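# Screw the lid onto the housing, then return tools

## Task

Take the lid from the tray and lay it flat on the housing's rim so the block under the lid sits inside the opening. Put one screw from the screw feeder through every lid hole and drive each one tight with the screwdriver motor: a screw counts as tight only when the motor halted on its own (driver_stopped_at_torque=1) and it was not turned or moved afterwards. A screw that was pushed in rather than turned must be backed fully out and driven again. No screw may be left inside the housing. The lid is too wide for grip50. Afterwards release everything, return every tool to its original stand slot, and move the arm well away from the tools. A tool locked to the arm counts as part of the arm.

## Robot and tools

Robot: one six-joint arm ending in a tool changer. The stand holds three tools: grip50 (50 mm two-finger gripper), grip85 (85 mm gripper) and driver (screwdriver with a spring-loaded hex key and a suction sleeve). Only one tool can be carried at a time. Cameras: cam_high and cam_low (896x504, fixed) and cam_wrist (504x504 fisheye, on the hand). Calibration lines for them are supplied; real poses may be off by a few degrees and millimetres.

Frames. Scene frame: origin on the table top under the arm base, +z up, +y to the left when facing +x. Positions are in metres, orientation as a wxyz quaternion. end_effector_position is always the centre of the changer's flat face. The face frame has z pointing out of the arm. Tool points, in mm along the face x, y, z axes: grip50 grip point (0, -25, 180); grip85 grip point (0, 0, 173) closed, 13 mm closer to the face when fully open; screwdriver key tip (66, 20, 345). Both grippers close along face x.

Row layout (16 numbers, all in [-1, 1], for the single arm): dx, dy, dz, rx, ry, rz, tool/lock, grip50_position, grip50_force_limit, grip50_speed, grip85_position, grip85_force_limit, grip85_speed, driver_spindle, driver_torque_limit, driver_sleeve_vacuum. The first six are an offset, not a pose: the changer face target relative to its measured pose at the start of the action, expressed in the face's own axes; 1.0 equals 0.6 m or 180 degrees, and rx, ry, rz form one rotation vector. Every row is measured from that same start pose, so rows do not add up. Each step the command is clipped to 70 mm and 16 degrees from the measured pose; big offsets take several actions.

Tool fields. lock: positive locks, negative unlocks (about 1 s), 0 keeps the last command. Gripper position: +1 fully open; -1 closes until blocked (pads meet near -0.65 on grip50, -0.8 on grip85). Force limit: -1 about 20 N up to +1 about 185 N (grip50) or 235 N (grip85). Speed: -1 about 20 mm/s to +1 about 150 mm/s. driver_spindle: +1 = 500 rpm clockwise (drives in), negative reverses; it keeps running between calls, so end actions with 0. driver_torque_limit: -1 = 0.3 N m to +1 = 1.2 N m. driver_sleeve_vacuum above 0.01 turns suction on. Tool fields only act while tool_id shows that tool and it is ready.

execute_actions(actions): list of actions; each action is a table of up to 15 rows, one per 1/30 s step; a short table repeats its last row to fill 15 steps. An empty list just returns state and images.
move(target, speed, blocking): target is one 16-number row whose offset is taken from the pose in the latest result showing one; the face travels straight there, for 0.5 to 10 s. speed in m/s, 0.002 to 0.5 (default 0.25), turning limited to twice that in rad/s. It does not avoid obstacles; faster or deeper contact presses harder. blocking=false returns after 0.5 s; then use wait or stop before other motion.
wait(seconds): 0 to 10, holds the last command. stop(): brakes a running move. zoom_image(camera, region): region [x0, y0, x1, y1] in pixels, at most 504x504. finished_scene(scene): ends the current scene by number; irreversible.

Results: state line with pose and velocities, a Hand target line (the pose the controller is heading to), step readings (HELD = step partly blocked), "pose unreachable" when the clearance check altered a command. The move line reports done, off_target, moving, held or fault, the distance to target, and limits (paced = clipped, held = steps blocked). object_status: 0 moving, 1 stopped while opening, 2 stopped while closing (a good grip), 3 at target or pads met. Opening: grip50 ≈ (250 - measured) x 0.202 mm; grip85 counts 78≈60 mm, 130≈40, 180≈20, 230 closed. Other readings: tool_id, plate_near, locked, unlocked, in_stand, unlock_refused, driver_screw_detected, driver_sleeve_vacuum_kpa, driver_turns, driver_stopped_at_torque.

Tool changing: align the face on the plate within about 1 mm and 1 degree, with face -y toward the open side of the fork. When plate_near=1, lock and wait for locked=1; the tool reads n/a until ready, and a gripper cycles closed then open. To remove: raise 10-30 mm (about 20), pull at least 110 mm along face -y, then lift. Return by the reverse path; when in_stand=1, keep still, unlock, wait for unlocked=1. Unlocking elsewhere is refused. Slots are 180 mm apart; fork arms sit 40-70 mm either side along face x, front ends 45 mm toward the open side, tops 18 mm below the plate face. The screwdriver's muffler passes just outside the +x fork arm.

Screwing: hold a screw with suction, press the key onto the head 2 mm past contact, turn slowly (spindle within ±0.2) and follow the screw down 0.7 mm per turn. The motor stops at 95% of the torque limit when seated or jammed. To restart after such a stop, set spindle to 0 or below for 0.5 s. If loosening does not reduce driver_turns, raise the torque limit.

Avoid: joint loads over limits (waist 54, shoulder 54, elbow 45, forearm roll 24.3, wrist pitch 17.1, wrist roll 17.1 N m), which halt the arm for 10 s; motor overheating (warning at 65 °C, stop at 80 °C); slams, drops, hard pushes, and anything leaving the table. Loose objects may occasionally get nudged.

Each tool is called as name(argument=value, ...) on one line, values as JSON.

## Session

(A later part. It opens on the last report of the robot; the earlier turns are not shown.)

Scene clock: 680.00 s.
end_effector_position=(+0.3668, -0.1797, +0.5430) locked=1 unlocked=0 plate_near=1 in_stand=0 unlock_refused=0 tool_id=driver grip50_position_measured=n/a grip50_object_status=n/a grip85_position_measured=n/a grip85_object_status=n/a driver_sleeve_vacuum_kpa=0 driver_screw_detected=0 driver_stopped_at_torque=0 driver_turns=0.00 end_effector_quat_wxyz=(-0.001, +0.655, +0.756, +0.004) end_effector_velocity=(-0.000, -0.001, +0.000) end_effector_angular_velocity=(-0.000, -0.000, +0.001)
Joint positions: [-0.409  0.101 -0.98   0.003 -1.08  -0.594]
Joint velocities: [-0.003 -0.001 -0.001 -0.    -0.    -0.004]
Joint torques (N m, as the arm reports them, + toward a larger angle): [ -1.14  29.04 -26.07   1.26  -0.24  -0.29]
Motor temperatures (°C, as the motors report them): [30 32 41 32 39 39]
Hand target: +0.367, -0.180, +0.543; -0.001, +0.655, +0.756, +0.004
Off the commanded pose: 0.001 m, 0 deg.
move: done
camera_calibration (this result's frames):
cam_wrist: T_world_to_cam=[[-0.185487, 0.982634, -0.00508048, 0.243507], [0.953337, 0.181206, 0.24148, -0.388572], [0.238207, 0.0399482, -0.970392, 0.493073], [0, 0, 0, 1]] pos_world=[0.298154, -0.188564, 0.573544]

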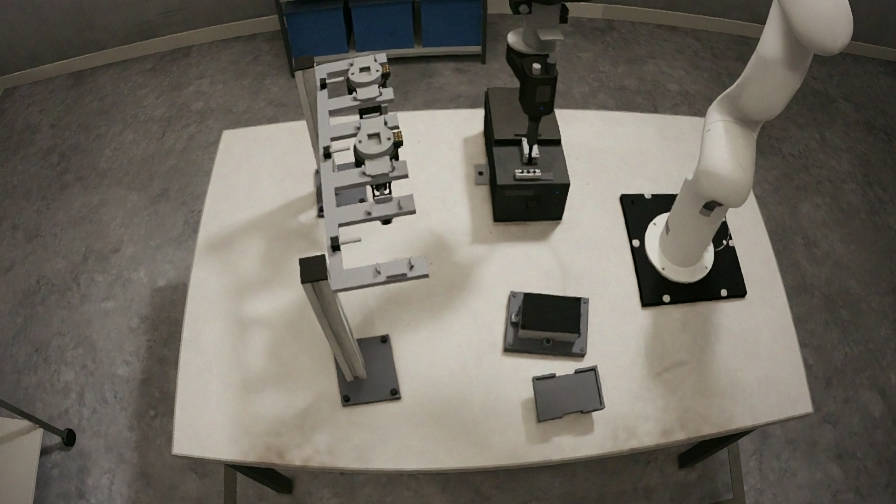

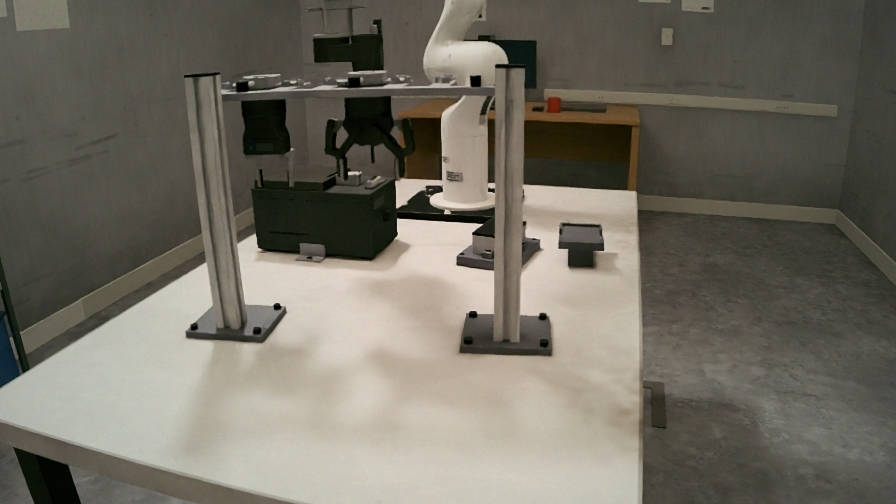

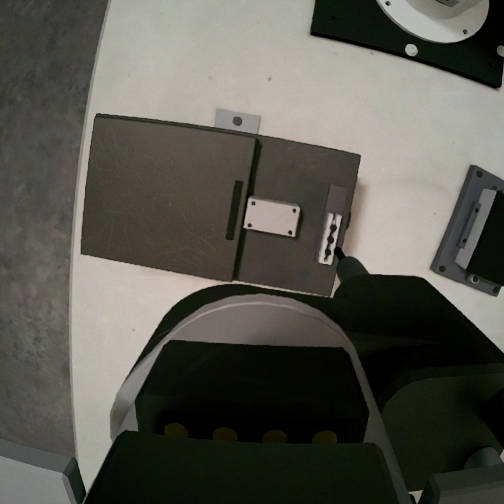

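move(target=[-0.0062,0.0152,0.038,0,0,0,0,0,0,0,0,0,0,0,-1,-1], speed=0.08)

zoom_image(camera="cam_wrist", region=[290,190,390,290])

zoom_image(camera="cam_high", region=[490,130,580,200])

Scene clock: 701.23 s.
end_effector_position=(+0.3763, -0.1820, +0.5203) locked=1 unlocked=0 plate_near=1 in_stand=0 unlock_refused=0 tool_id=driver grip50_position_measured=n/a grip50_object_status=n/a grip85_position_measured=n/a grip85_object_status=n/a driver_sleeve_vacuum_kpa=0 driver_screw_detected=0 driver_stopped_at_torque=0 driver_turns=0.00 end_effector_quat_wxyz=(-0.001, +0.655, +0.756, +0.004) end_effector_velocity=(+0.001, -0.001, -0.000) end_effector_angular_velocity=(-0.002, -0.002, +0.000)
Joint positions: [-0.405  0.065 -0.963  0.003 -1.026 -0.589]
Joint velocities: [-0.001 -0.001 -0.    -0.001  0.004 -0.   ]
Joint torques (N m, as the arm reports them, + toward a larger angle): [ -1.62  30.58 -25.85   0.58  -0.31  -0.28]
Motor temperatures (°C, as the motors report them): [30 31 41 32 39 39]
Hand target: +0.376, -0.182, +0.520; -0.001, +0.655, +0.756, +0.004
Off the commanded pose: 0.000 m, 0 deg.
move: done
camera_calibration (this result's frames):
cam_wrist: T_world_to_cam=[[-0.185405, 0.982648, -0.0052033, 0.24741], [0.953321, 0.181151, 0.241586, -0.391872], [0.238336, 0.0398309, -0.970366, 0.468827], [0, 0, 0, 1]] pos_world=[0.307713, -0.190803, 0.550892]

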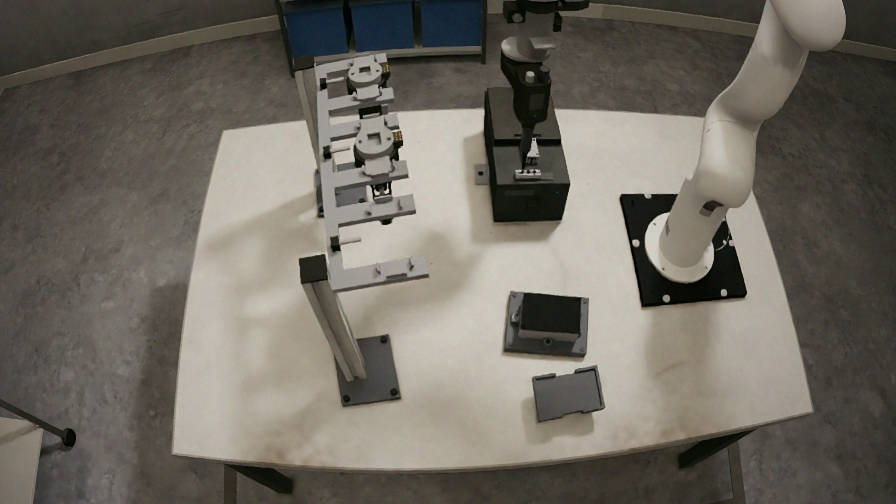

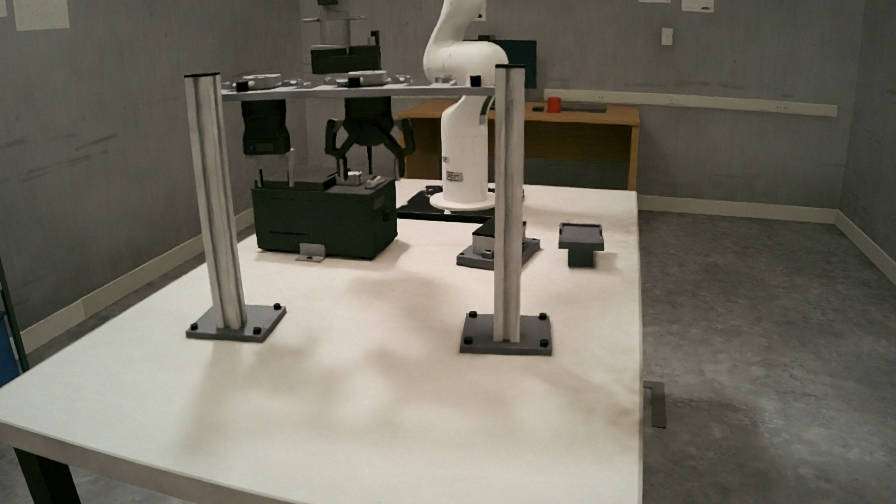

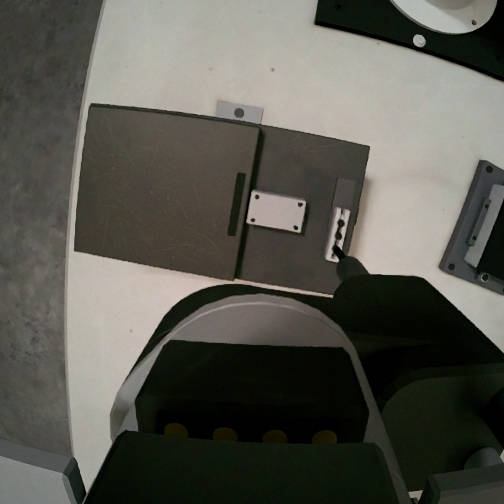

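Region (290, 190, 390, 290) of cam_wrist's 504x504 image, scaled by 5.040, with more detail than that image has.

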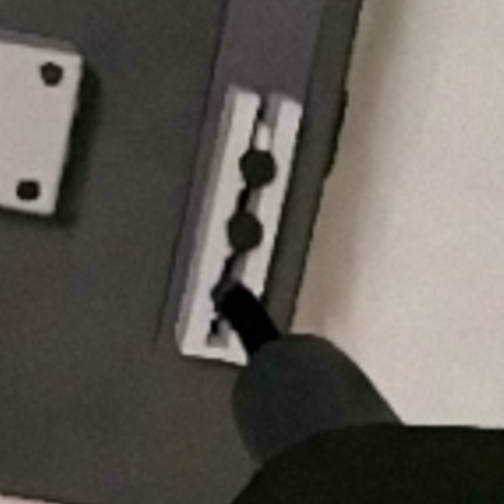

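Region (490, 130, 580, 200) of cam_high's 896x504 image, scaled by 5.600, with more detail than that image has.

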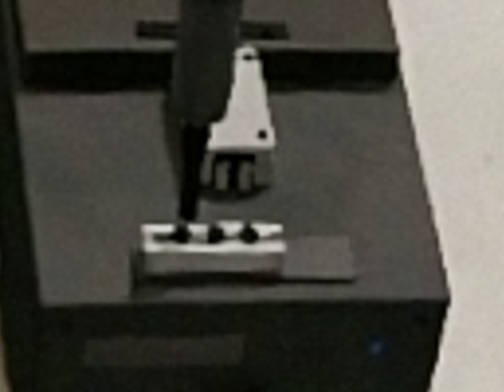

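execute_actions(actions=[[[0,0,0.012,0,0,0,0,0,0,0,0,0,0,0,-1,1]],[[0,0,0.006,0,0,0,0,0,0,0,0,0,0,0,-1,1]]])

zoom_image(camera="cam_wrist", region=[290,190,390,290])

Scene clock: 716.63 s.
end_effector_position=(+0.3764, -0.1819, +0.5097) locked=1 unlocked=0 plate_near=1 in_stand=0 unlock_refused=0 tool_id=driver grip50_position_measured=n/a grip50_object_status=n/a grip85_position_measured=n/a grip85_object_status=n/a driver_sleeve_vacuum_kpa=14 driver_screw_detected=0 driver_stopped_at_torque=0 driver_turns=0.00 end_effector_quat_wxyz=(-0.001, +0.655, +0.756, +0.004) end_effector_velocity=(-0.000, -0.000, -0.001) end_effector_angular_velocity=(-0.000, +0.001, +0.001)
Joint positions: [-0.405  0.059 -0.944  0.003 -1.002 -0.589]
Joint velocities: [-0.    -0.001  0.001 -0.001  0.001 -0.001]
Joint torques (N m, as the arm reports them, + toward a larger angle): [ -1.88  28.37 -24.03   0.8   -0.07  -0.37]
Motor temperatures (°C, as the motors report them): [30 31 41 32 39 39]
Hand target: +0.376, -0.182, +0.510; -0.001, +0.655, +0.756, +0.004
Off the commanded pose: 0.000 m, 0 deg.
Step readings (end_effector_position; steps 1 to 15: 1st action; 16 to 30: 2nd action):
0: (+0.3763, -0.1820, +0.5202)
1: (+0.3763, -0.1820, +0.5201)
2: (+0.3764, -0.1820, +0.5195)
4: (+0.3764, -0.1820, +0.5161)
8: (+0.3762, -0.1819, +0.5132)
15: (+0.3764, -0.1820, +0.5132)
16: (+0.3763, -0.1820, +0.5132)
17: (+0.3764, -0.1820, +0.5128)
19: (+0.3764, -0.1820, +0.5113)
23: (+0.3764, -0.1820, +0.5099)
30: end_effector_position above
camera_calibration (this result's frames):
cam_wrist: T_world_to_cam=[[-0.185355, 0.982657, -0.00540367, 0.2474], [0.953259, 0.18114, 0.241838, -0.389471], [0.238623, 0.0396748, -0.970302, 0.458331], [0, 0, 0, 1]] pos_world=[0.307756, -0.190745, 0.540245]

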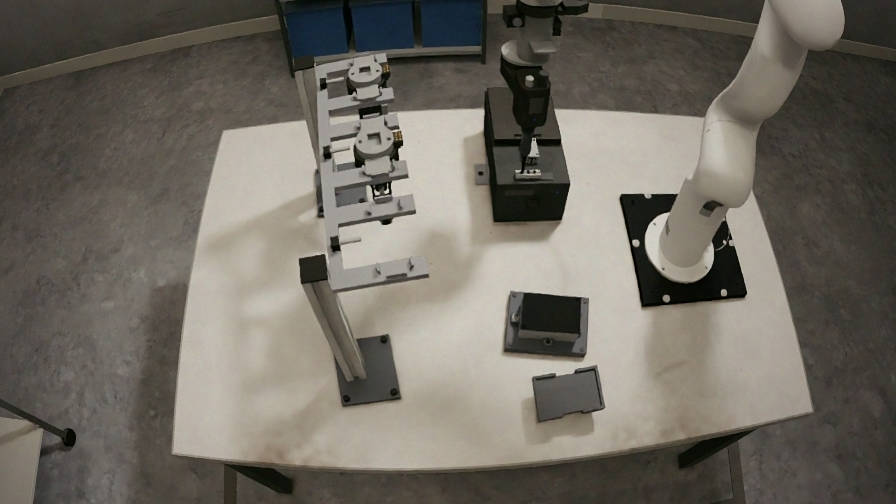

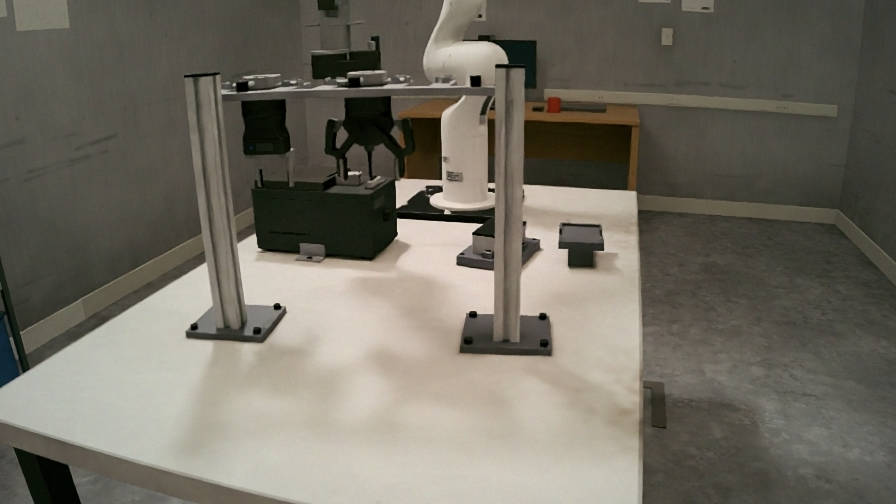

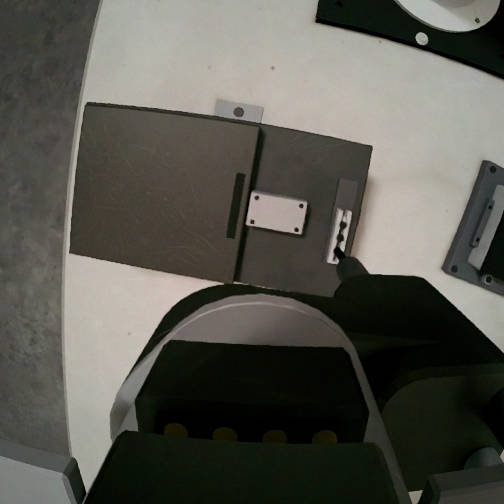

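Region (290, 190, 390, 290) of cam_wrist's 504x504 image, scaled by 5.040, with more detail than that image has.

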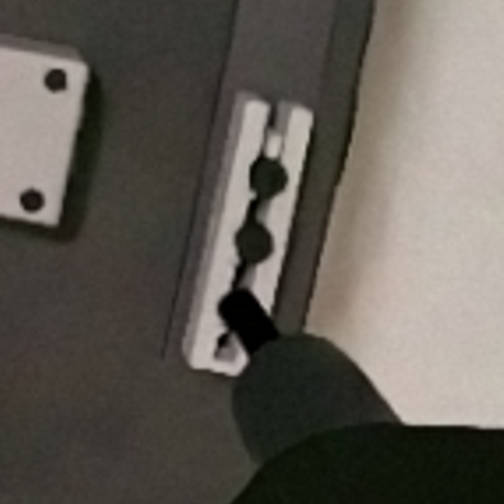

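execute_actions(actions=[[[0,0,0.0045,0,0,0,0,0,0,0,0,0,0,0,-1,1]],[[0,0,0,0,0,0,0,0,0,0,0,0,0,0.15,-1,1]],[[0,0,0,0,0,0,0,0,0,0,0,0,0,0.15,-1,1]],[[0,0,0,0,0,0,0,0,0,0,0,0,0,0,-1,1]]])

Scene clock: 727.80 s.
end_effector_position=(+0.3764, -0.1819, +0.5070) locked=1 unlocked=0 plate_near=1 in_stand=0 unlock_refused=0 tool_id=driver grip50_position_measured=n/a grip50_object_status=n/a grip85_position_measured=n/a grip85_object_status=n/a driver_sleeve_vacuum_kpa=14 driver_screw_detected=0 driver_stopped_at_torque=0 driver_turns=1.22 end_effector_quat_wxyz=(-0.001, +0.655, +0.756, +0.004) end_effector_velocity=(+0.000, -0.000, +0.000) end_effector_angular_velocity=(-0.001, -0.001, -0.000)
Joint positions: [-0.405  0.058 -0.94   0.003 -0.995 -0.589]
Joint velocities: [-0.     0.    -0.001 -0.     0.     0.001]
Joint torques (N m, as the arm reports them, + toward a larger angle): [ -0.81  26.46 -23.48   0.36  -0.3   -0.23]
Motor temperatures (°C, as the motors report them): [30 31 41 32 39 39]
Hand target: +0.376, -0.182, +0.507; -0.001, +0.655, +0.756, +0.004
Off the commanded pose: 0.000 m, 0 deg.
Step readings (end_effector_position; steps 1 to 15: 1st action; 16 to 30: 2nd action; 31 to 45: 3rd action; 46 to 60: 4th action):
0: (+0.3764, -0.1819, +0.5096)
1: (+0.3764, -0.1819, +0.5096)
2: (+0.3764, -0.1819, +0.5093)
4: (+0.3764, -0.1819, +0.5081)
8: (+0.3764, -0.1819, +0.5071)
15: (+0.3764, -0.1819, +0.5070)
16: (+0.3764, -0.1819, +0.5070)
17: (+0.3764, -0.1819, +0.5070)
19: (+0.3765, -0.1819, +0.5071)
23: (+0.3764, -0.1819, +0.5071)
30: (+0.3764, -0.1819, +0.5070)
31: (+0.3764, -0.1819, +0.5070)
32: (+0.3764, -0.1819, +0.5070)
34: (+0.3764, -0.1819, +0.5070)
38: (+0.3764, -0.1819, +0.5070)
45: (+0.3764, -0.1819, +0.5070)
46: (+0.3764, -0.1819, +0.5070)
47: (+0.3764, -0.1819, +0.5070)
49: (+0.3764, -0.1819, +0.5070)
53: (+0.3764, -0.1819, +0.5070)
60: end_effector_position above
camera_calibration (this result's frames):
cam_wrist: T_world_to_cam=[[-0.185321, 0.982663, -0.00547202, 0.247398], [0.953228, 0.181117, 0.241976, -0.388923], [0.238772, 0.0396271, -0.970267, 0.455672], [0, 0, 0, 1]] pos_world=[0.307779, -0.190726, 0.537587]

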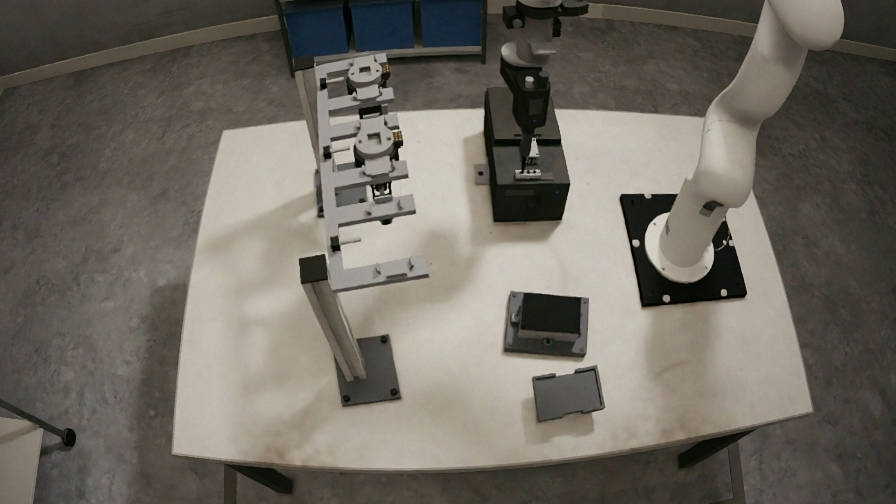

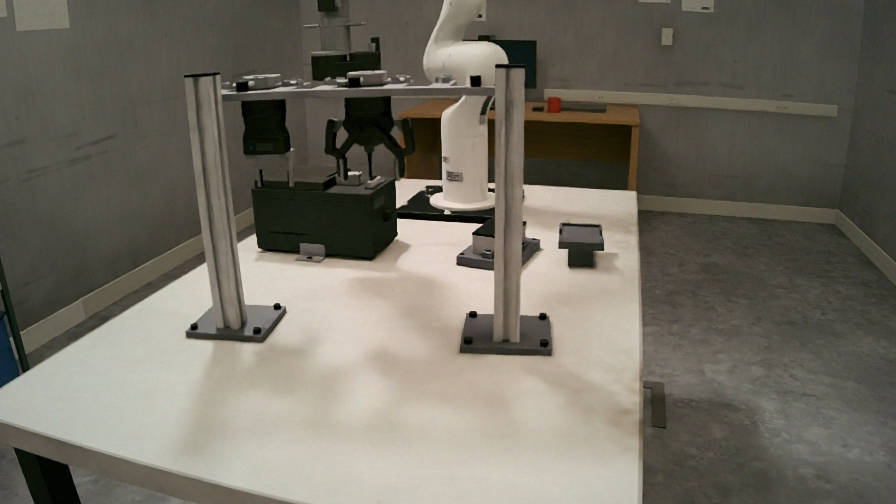

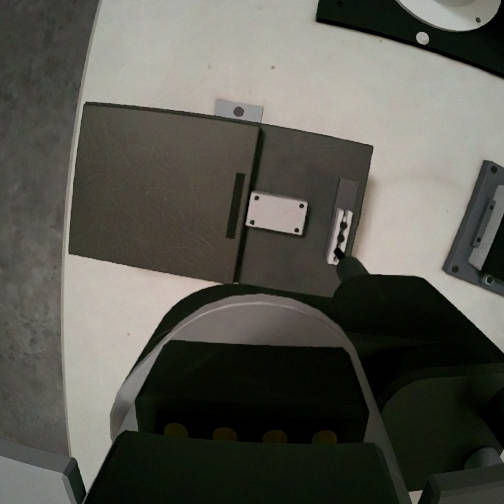

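execute_actions(actions=[[[0,0,-0.004,0,0,0,0,1,0,0,1,0,0,0,0,1]],[[0,0,-0.004,0,0,0,0,1,0,0,1,0,0,0,0,1]]])

Scene clock: 758.67 s.
end_effector_position=(+0.3764, -0.1819, +0.5117) locked=1 unlocked=0 plate_near=1 in_stand=0 unlock_refused=0 tool_id=driver grip50_position_measured=n/a grip50_object_status=n/a grip85_position_measured=n/a grip85_object_status=n/a driver_sleeve_vacuum_kpa=14 driver_screw_detected=0 driver_stopped_at_torque=0 driver_turns=1.22 end_effector_quat_wxyz=(-0.001, +0.655, +0.756, +0.004) end_effector_velocity=(+0.000, +0.000, +0.000) end_effector_angular_velocity=(-0.001, -0.001, +0.001)
Joint positions: [-0.405  0.06  -0.948  0.003 -1.007 -0.589]
Joint velocities: [ 0.001  0.001  0.    -0.001  0.001 -0.   ]
Joint torques (N m, as the arm reports them, + toward a larger angle): [ -2.18  27.42 -24.3    0.51  -0.2   -0.34]
Motor temperatures (°C, as the motors report them): [30 31 41 32 39 39]
Hand target: +0.376, -0.182, +0.512; -0.001, +0.655, +0.756, +0.004
Off the commanded pose: 0.000 m, 0 deg.
Step readings (end_effector_position; steps 1 to 15: 1st action; 16 to 30: 2nd action):
0: (+0.3764, -0.1819, +0.5070)
1: (+0.3764, -0.1819, +0.5070)
2: (+0.3764, -0.1819, +0.5073)
4: (+0.3764, -0.1819, +0.5085)
8: (+0.3764, -0.1819, +0.5093)
15: (+0.3764, -0.1819, +0.5094)
16: (+0.3764, -0.1819, +0.5094)
17: (+0.3764, -0.1819, +0.5096)
19: (+0.3764, -0.1819, +0.5108)
23: (+0.3763, -0.1819, +0.5116)
30: end_effector_position above
camera_calibration (this result's frames):
cam_wrist: T_world_to_cam=[[-0.185366, 0.982655, -0.00530184, 0.247358], [0.953288, 0.18113, 0.24173, -0.389904], [0.238497, 0.0397542, -0.970329, 0.4604], [0, 0, 0, 1]] pos_world=[0.307739, -0.190747, 0.542303]

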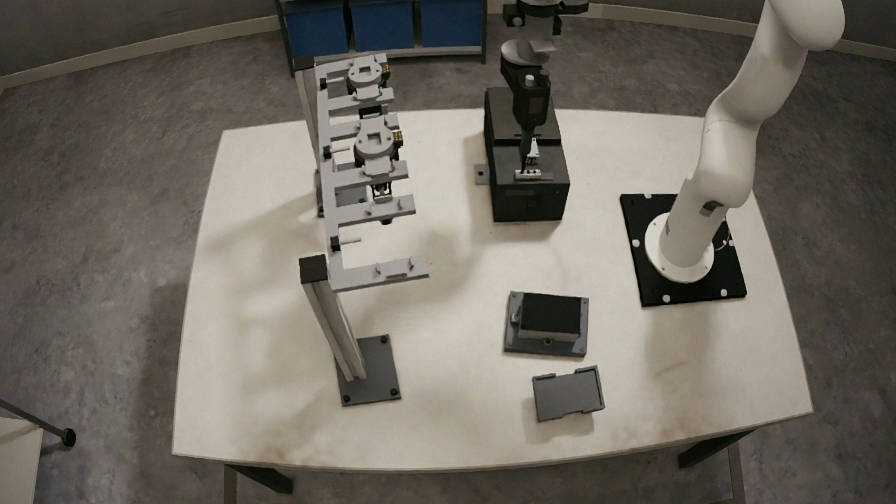

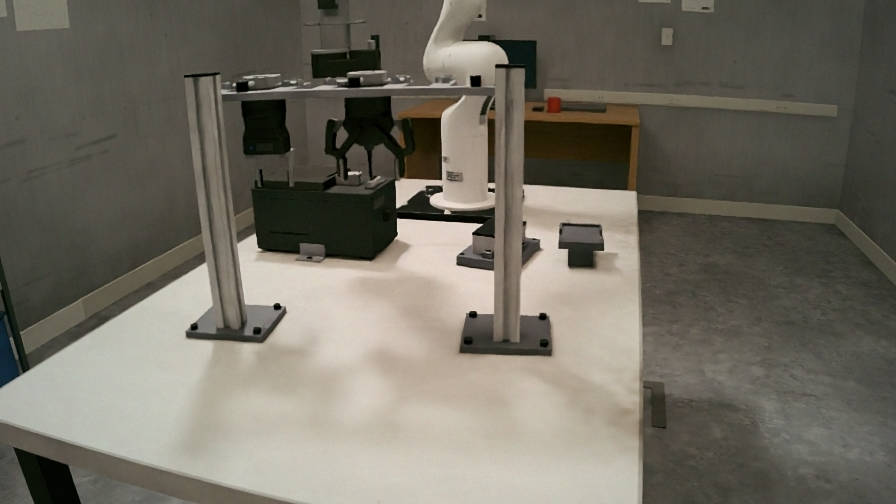

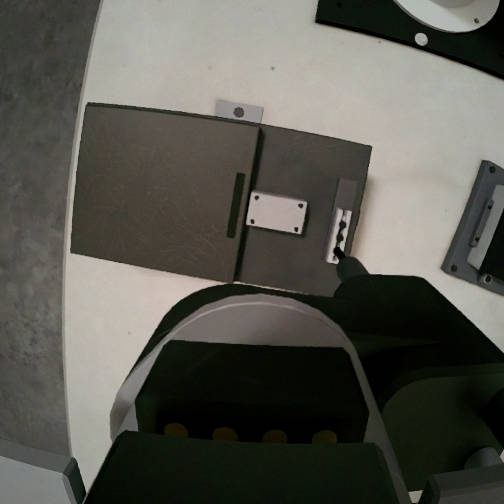

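zoom_image(camera="cam_wrist", region=[300, 180, 380, 280])

zoom_image(camera="cam_high", region=[490, 130, 570, 200])

Region (300, 180, 380, 280) of cam_wrist's 504x504 image, scaled by 5.040, with more detail than that image has; it fills the left 403 columns of this view, and the rest is white.

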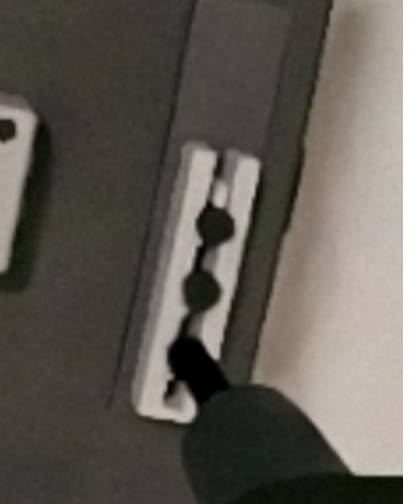

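Region (490, 130, 570, 200) of cam_high's 896x504 image, scaled by 6.300, with more detail than that image has; it fills the top 441 rows of this view, and the rest is white.

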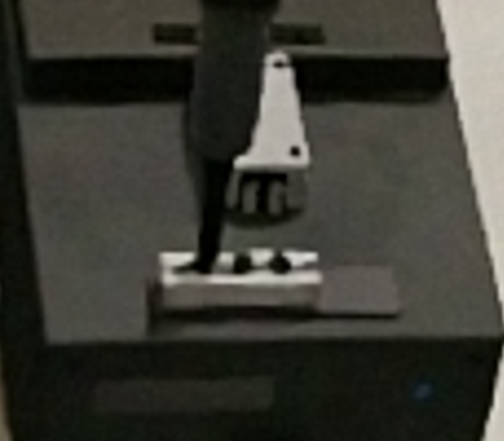

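execute_actions(actions=[[[0,0,0.005,0,0,0,0,1,0,0,1,0,0,0,0,1]],[[0,0,0.004,0,0,0,0,1,0,0,1,0,0,0,0,1]],[[0,0,0.003,0,0,0,0,1,0,0,1,0,0,0.15,0,1]],[[0,0,0.002,0,0,0,0,1,0,0,1,0,0,0.15,0,1]],[[0,0,0.002,0,0,0,0,1,0,0,1,0,0,0,0,1]]])

Scene clock: 777.23 s.
end_effector_position=(+0.3764, -0.1819, +0.5023) locked=1 unlocked=0 plate_near=1 in_stand=0 unlock_refused=0 tool_id=driver grip50_position_measured=n/a grip50_object_status=n/a grip85_position_measured=n/a grip85_object_status=n/a driver_sleeve_vacuum_kpa=14 driver_screw_detected=0 driver_stopped_at_torque=0 driver_turns=2.44 end_effector_quat_wxyz=(-0.001, +0.655, +0.756, +0.004) end_effector_velocity=(-0.000, +0.000, -0.000) end_effector_angular_velocity=(+0.000, +0.001, +0.001)
Joint positions: [-0.405  0.055 -0.932  0.003 -0.984 -0.589]
Joint velocities: [ 0.    -0.001 -0.    -0.    -0.001 -0.   ]
Joint torques (N m, as the arm reports them, + toward a larger angle): [ -1.31  25.35 -22.29   0.26  -0.22  -0.31]
Motor temperatures (°C, as the motors report them): [30 31 41 32 39 39]
Hand target: +0.376, -0.182, +0.502; -0.001, +0.655, +0.756, +0.004
Off the commanded pose: 0.000 m, 0 deg.
Step readings (end_effector_position; steps 1 to 15: 1st action; 16 to 30: 2nd action; 31 to 45: 3rd action; 46 to 60: 4th action; 61 to 75: 5th action):
0: (+0.3764, -0.1820, +0.5118)
1: (+0.3764, -0.1820, +0.5118)
2: (+0.3764, -0.1820, +0.5115)
4: (+0.3764, -0.1819, +0.5100)
8: (+0.3764, -0.1819, +0.5089)
15: (+0.3764, -0.1819, +0.5088)
16: (+0.3764, -0.1819, +0.5088)
17: (+0.3764, -0.1819, +0.5085)
19: (+0.3764, -0.1819, +0.5074)
23: (+0.3764, -0.1819, +0.5065)
30: (+0.3764, -0.1819, +0.5064)
31: (+0.3764, -0.1819, +0.5064)
32: (+0.3764, -0.1819, +0.5062)
34: (+0.3765, -0.1819, +0.5054)
38: (+0.3764, -0.1819, +0.5048)
45: (+0.3764, -0.1819, +0.5047)
46: (+0.3764, -0.1819, +0.5047)
47: (+0.3764, -0.1819, +0.5045)
49: (+0.3764, -0.1819, +0.5040)
53: (+0.3764, -0.1819, +0.5036)
60: (+0.3764, -0.1819, +0.5035)
61: (+0.3764, -0.1819, +0.5035)
62: (+0.3764, -0.1819, +0.5034)
64: (+0.3764, -0.1819, +0.5028)
68: (+0.3764, -0.1819, +0.5024)
75: end_effector_position above
camera_calibration (this result's frames):
cam_wrist: T_world_to_cam=[[-0.185304, 0.982666, -0.00554866, 0.247387], [0.953205, 0.181116, 0.242069, -0.387845], [0.238878, 0.0395674, -0.970243, 0.451035], [0, 0, 0, 1]] pos_world=[0.307795, -0.1907, 0.532871]

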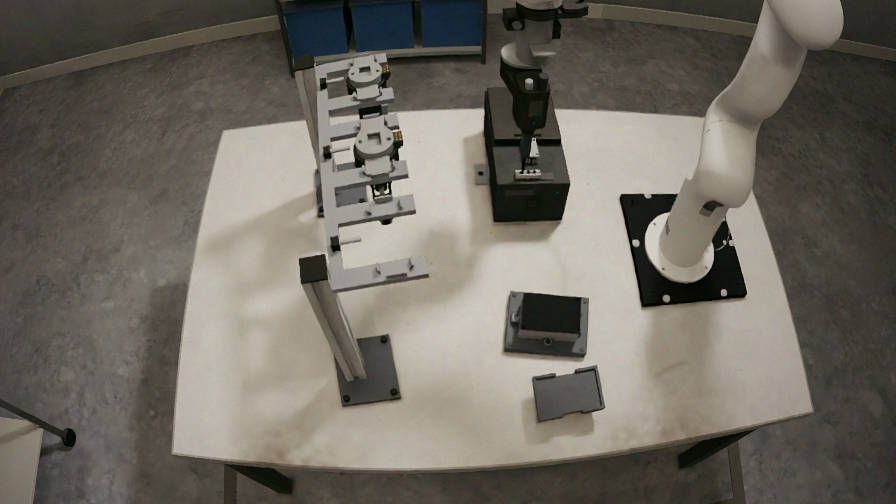

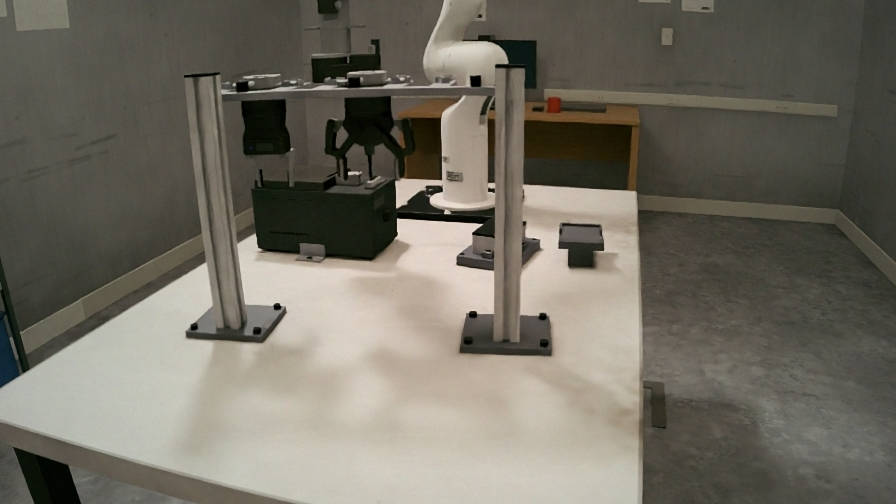

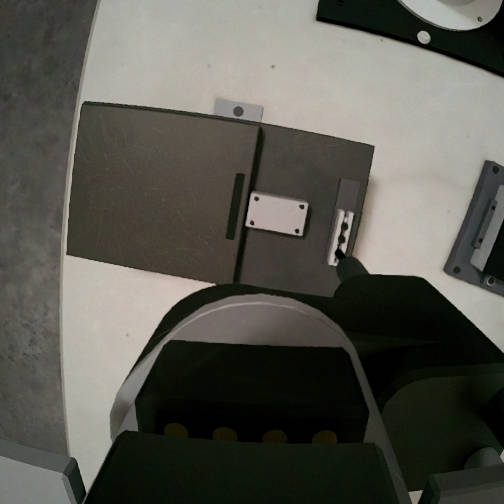

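zoom_image(camera="cam_wrist", region=[300, 180, 380, 280])

zoom_image(camera="cam_low", region=[330, 130, 410, 200])

zoom_image(camera="cam_high", region=[490, 130, 570, 200])

Region (300, 180, 380, 280) of cam_wrist's 504x504 image, scaled by 5.040, with more detail than that image has; it fills the left 403 columns of this view, and the rest is white.

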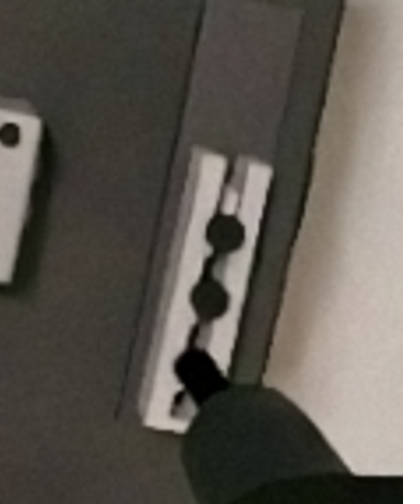

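Region (330, 130, 410, 200) of cam_low's 896x504 image, scaled by 6.300, with more detail than that image has; it fills the top 441 rows of this view, and the rest is white.

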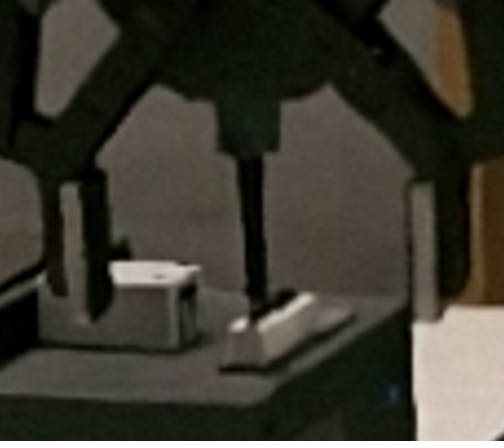

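Region (490, 130, 570, 200) of cam_high's 896x504 image, scaled by 6.300, with more detail than that image has; it fills the top 441 rows of this view, and the rest is white.

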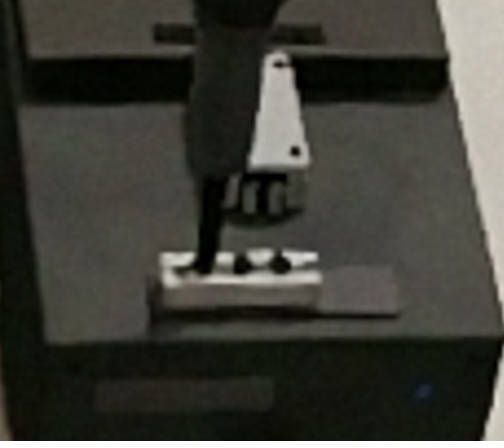

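execute_actions(actions=[[[0,0,-0.01,0,0,0,0,1,0,0,1,0,0,0,0,1]],[[0,0,-0.015,0,0,0,0,1,0,0,1,0,0,0,0,1]],[[0,0,-0.02,0,0,0,0,1,0,0,1,0,0,0,0,1]]])

zoom_image(camera="cam_wrist", region=[300, 180, 380, 280])

zoom_image(camera="cam_high", region=[490, 130, 570, 200])

Scene clock: 796.83 s.
end_effector_position=(+0.3763, -0.1820, +0.5289) locked=1 unlocked=0 plate_near=1 in_stand=0 unlock_refused=0 tool_id=driver grip50_position_measured=n/a grip50_object_status=n/a grip85_position_measured=n/a grip85_object_status=n/a driver_sleeve_vacuum_kpa=14 driver_screw_detected=0 driver_stopped_at_torque=0 driver_turns=2.44 end_effector_quat_wxyz=(-0.001, +0.655, +0.756, +0.004) end_effector_velocity=(+0.000, -0.000, +0.001) end_effector_angular_velocity=(+0.000, -0.001, +0.001)
Joint positions: [-0.405  0.07  -0.978  0.003 -1.046 -0.589]
Joint velocities: [-0.    -0.    -0.001  0.    -0.    -0.001]
Joint torques (N m, as the arm reports them, + toward a larger angle): [ -2.25  29.62 -26.97   1.06  -0.21  -0.31]
Motor temperatures (°C, as the motors report them): [30 31 41 32 39 39]
Hand target: +0.376, -0.182, +0.529; -0.001, +0.655, +0.756, +0.004
Off the commanded pose: 0.000 m, 0 deg.
Step readings (end_effector_position; steps 1 to 15: 1st action; 16 to 30: 2nd action; 31 to 45: 3rd action):
0: (+0.3764, -0.1819, +0.5023)
1: (+0.3764, -0.1819, +0.5023)
2: (+0.3764, -0.1819, +0.5029)
4: (+0.3763, -0.1819, +0.5058)
8: (+0.3763, -0.1819, +0.5080)
15: (+0.3764, -0.1819, +0.5082)
16: (+0.3764, -0.1819, +0.5082)
17: (+0.3763, -0.1819, +0.5090)
19: (+0.3763, -0.1819, +0.5132)
23: (+0.3763, -0.1820, +0.5167)
30: (+0.3763, -0.1820, +0.5170)
31: (+0.3763, -0.1820, +0.5171)
32: (+0.3763, -0.1819, +0.5179)
34: (+0.3761, -0.1819, +0.5236)
38: (+0.3764, -0.1821, +0.5289)
45: end_effector_position above
camera_calibration (this result's frames):
cam_wrist: T_world_to_cam=[[-0.185449, 0.982641, -0.00499861, 0.247385], [0.95338, 0.181155, 0.241349, -0.39379], [0.238065, 0.0399924, -0.970426, 0.477341], [0, 0, 0, 1]] pos_world=[0.307671, -0.190844, 0.559501]

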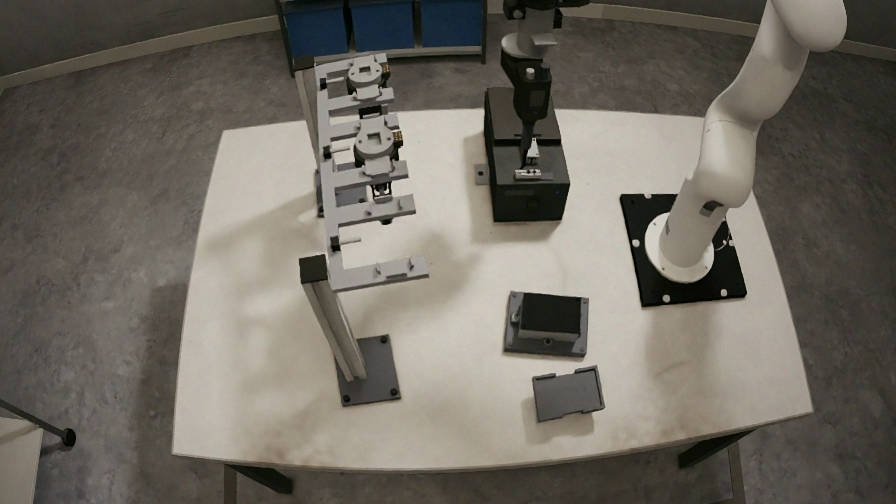

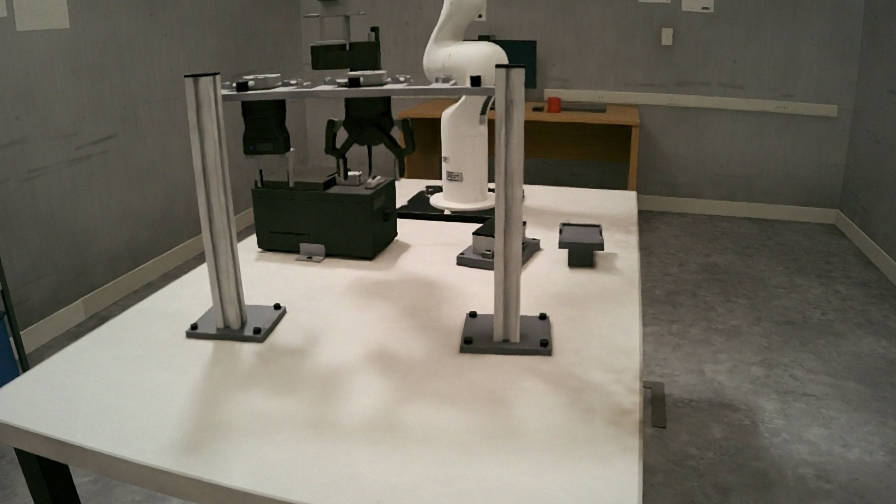

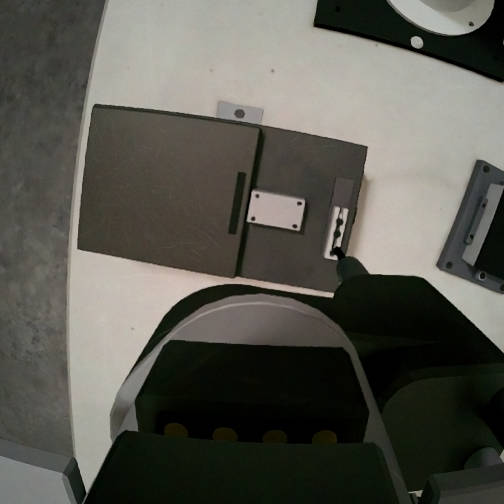

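Region (300, 180, 380, 280) of cam_wrist's 504x504 image, scaled by 5.040, with more detail than that image has; it fills the left 403 columns of this view, and the rest is white.

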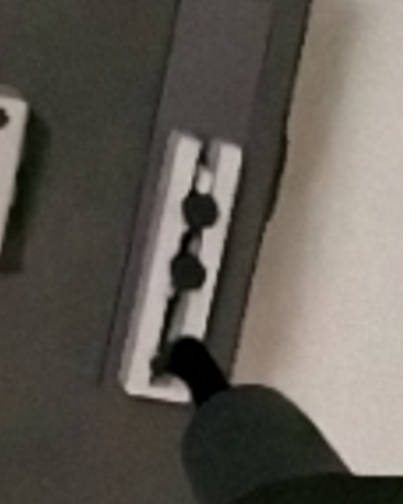

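Region (490, 130, 570, 200) of cam_high's 896x504 image, scaled by 6.300, with more detail than that image has; it fills the top 441 rows of this view, and the rest is white.

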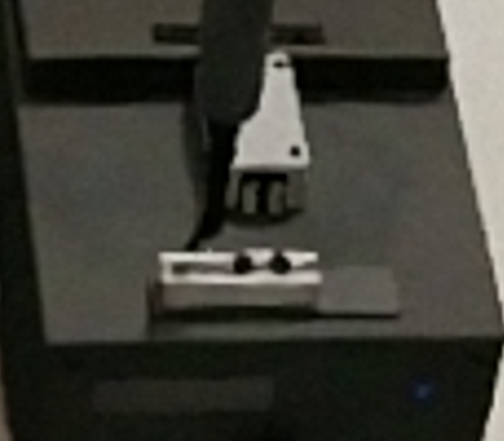

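execute_actions(actions=[[[0,0,-0.03,0,0,0,0,1,0,0,1,0,0,0,0,1]],[[0,0,-0.03,0,0,0,0,1,0,0,1,0,0,0,0,1]]])

zoom_image(camera="cam_wrist", region=[290, 170, 390, 290])

zoom_image(camera="cam_high", region=[480, 100, 580, 200])

Scene clock: 814.47 s.
end_effector_position=(+0.3762, -0.1822, +0.5646) locked=1 unlocked=0 plate_near=1 in_stand=0 unlock_refused=0 tool_id=driver grip50_position_measured=n/a grip50_object_status=n/a grip85_position_measured=n/a grip85_object_status=n/a driver_sleeve_vacuum_kpa=14 driver_screw_detected=0 driver_stopped_at_torque=0 driver_turns=2.44 end_effector_quat_wxyz=(-0.002, +0.654, +0.756, +0.004) end_effector_velocity=(+0.000, +0.000, +0.000) end_effector_angular_velocity=(+0.000, -0.001, +0.000)
Joint positions: [-0.405  0.083 -1.045  0.003 -1.128 -0.589]
Joint velocities: [ 0.    -0.    -0.001  0.001  0.    -0.   ]
Joint torques (N m, as the arm reports them, + toward a larger angle): [ -2.21  30.31 -26.22   1.03  -0.25  -0.22]
Motor temperatures (°C, as the motors report them): [30 31 42 32 39 39]
Hand target: +0.376, -0.182, +0.565; -0.002, +0.654, +0.756, +0.004
Off the commanded pose: 0.000 m, 0 deg.
Step readings (end_effector_position; steps 1 to 15: 1st action; 16 to 30: 2nd action):
0: (+0.3763, -0.1820, +0.5290)
1: (+0.3763, -0.1820, +0.5290)
2: (+0.3762, -0.1820, +0.5300)
4: (+0.3759, -0.1819, +0.5382)
8: (+0.3764, -0.1822, +0.5468)
15: (+0.3762, -0.1821, +0.5467)
16: (+0.3762, -0.1821, +0.5468)
17: (+0.3762, -0.1821, +0.5478)
19: (+0.3759, -0.1820, +0.5560)
23: (+0.3763, -0.1823, +0.5645)
30: end_effector_position above
camera_calibration (this result's frames):
cam_wrist: T_world_to_cam=[[-0.185588, 0.982617, -0.00458818, 0.247563], [0.953488, 0.181211, 0.240879, -0.402027], [0.237523, 0.0403293, -0.970544, 0.512293], [0, 0, 0, 1]] pos_world=[0.307591, -0.191068, 0.595179]

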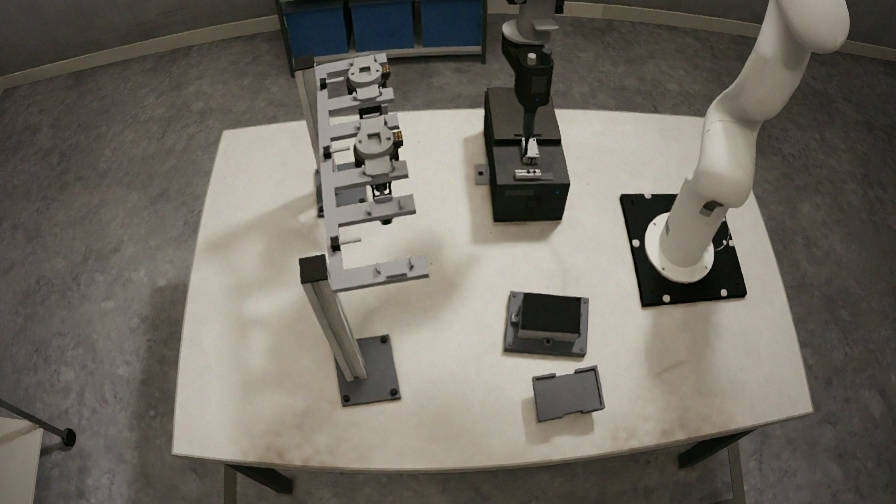

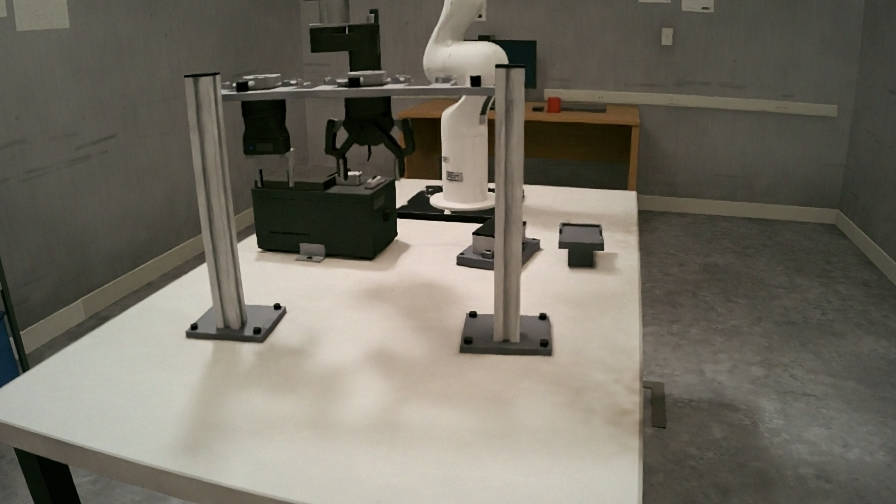

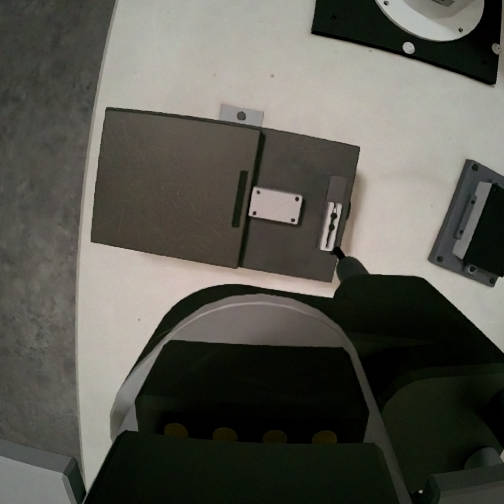

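Region (290, 170, 390, 290) of cam_wrist's 504x504 image, scaled by 4.200, with more detail than that image has.

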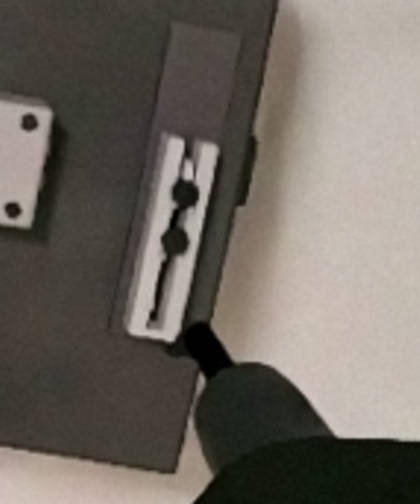

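Region (480, 100, 580, 200) of cam_high's 896x504 image, scaled by 5.040, with more detail than that image has.

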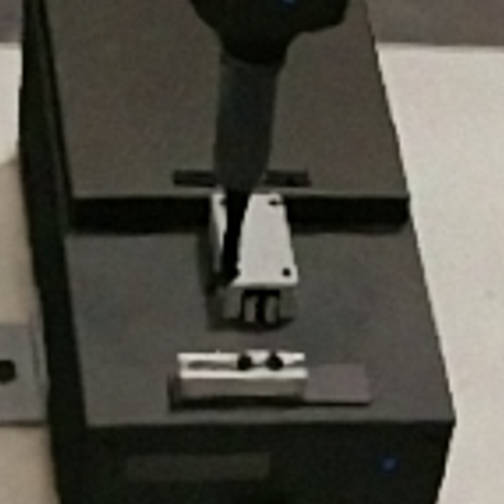

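zoom_image(camera="cam_low", region=[340, 90, 410, 190])

zoom_image(camera="cam_high", region=[510, 130, 550, 170])

Region (340, 90, 410, 190) of cam_low's 896x504 image, scaled by 5.040, with more detail than that image has; it fills the left 353 columns of this view, and the rest is white.

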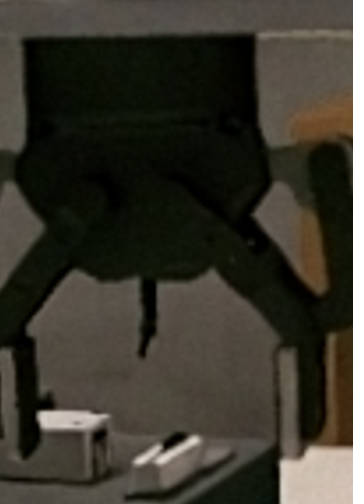

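Region (510, 130, 550, 170) of cam_high's 896x504 image, scaled by 12.600, with more detail than that image has.

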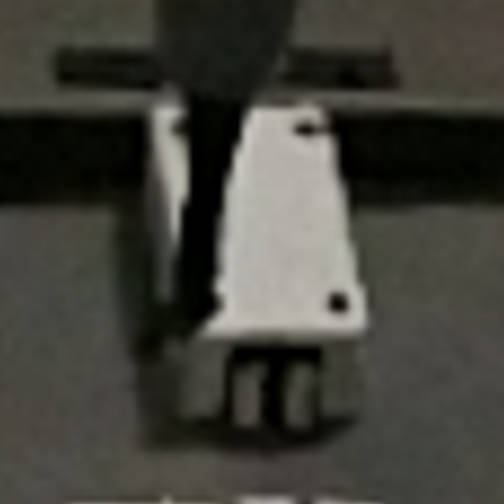

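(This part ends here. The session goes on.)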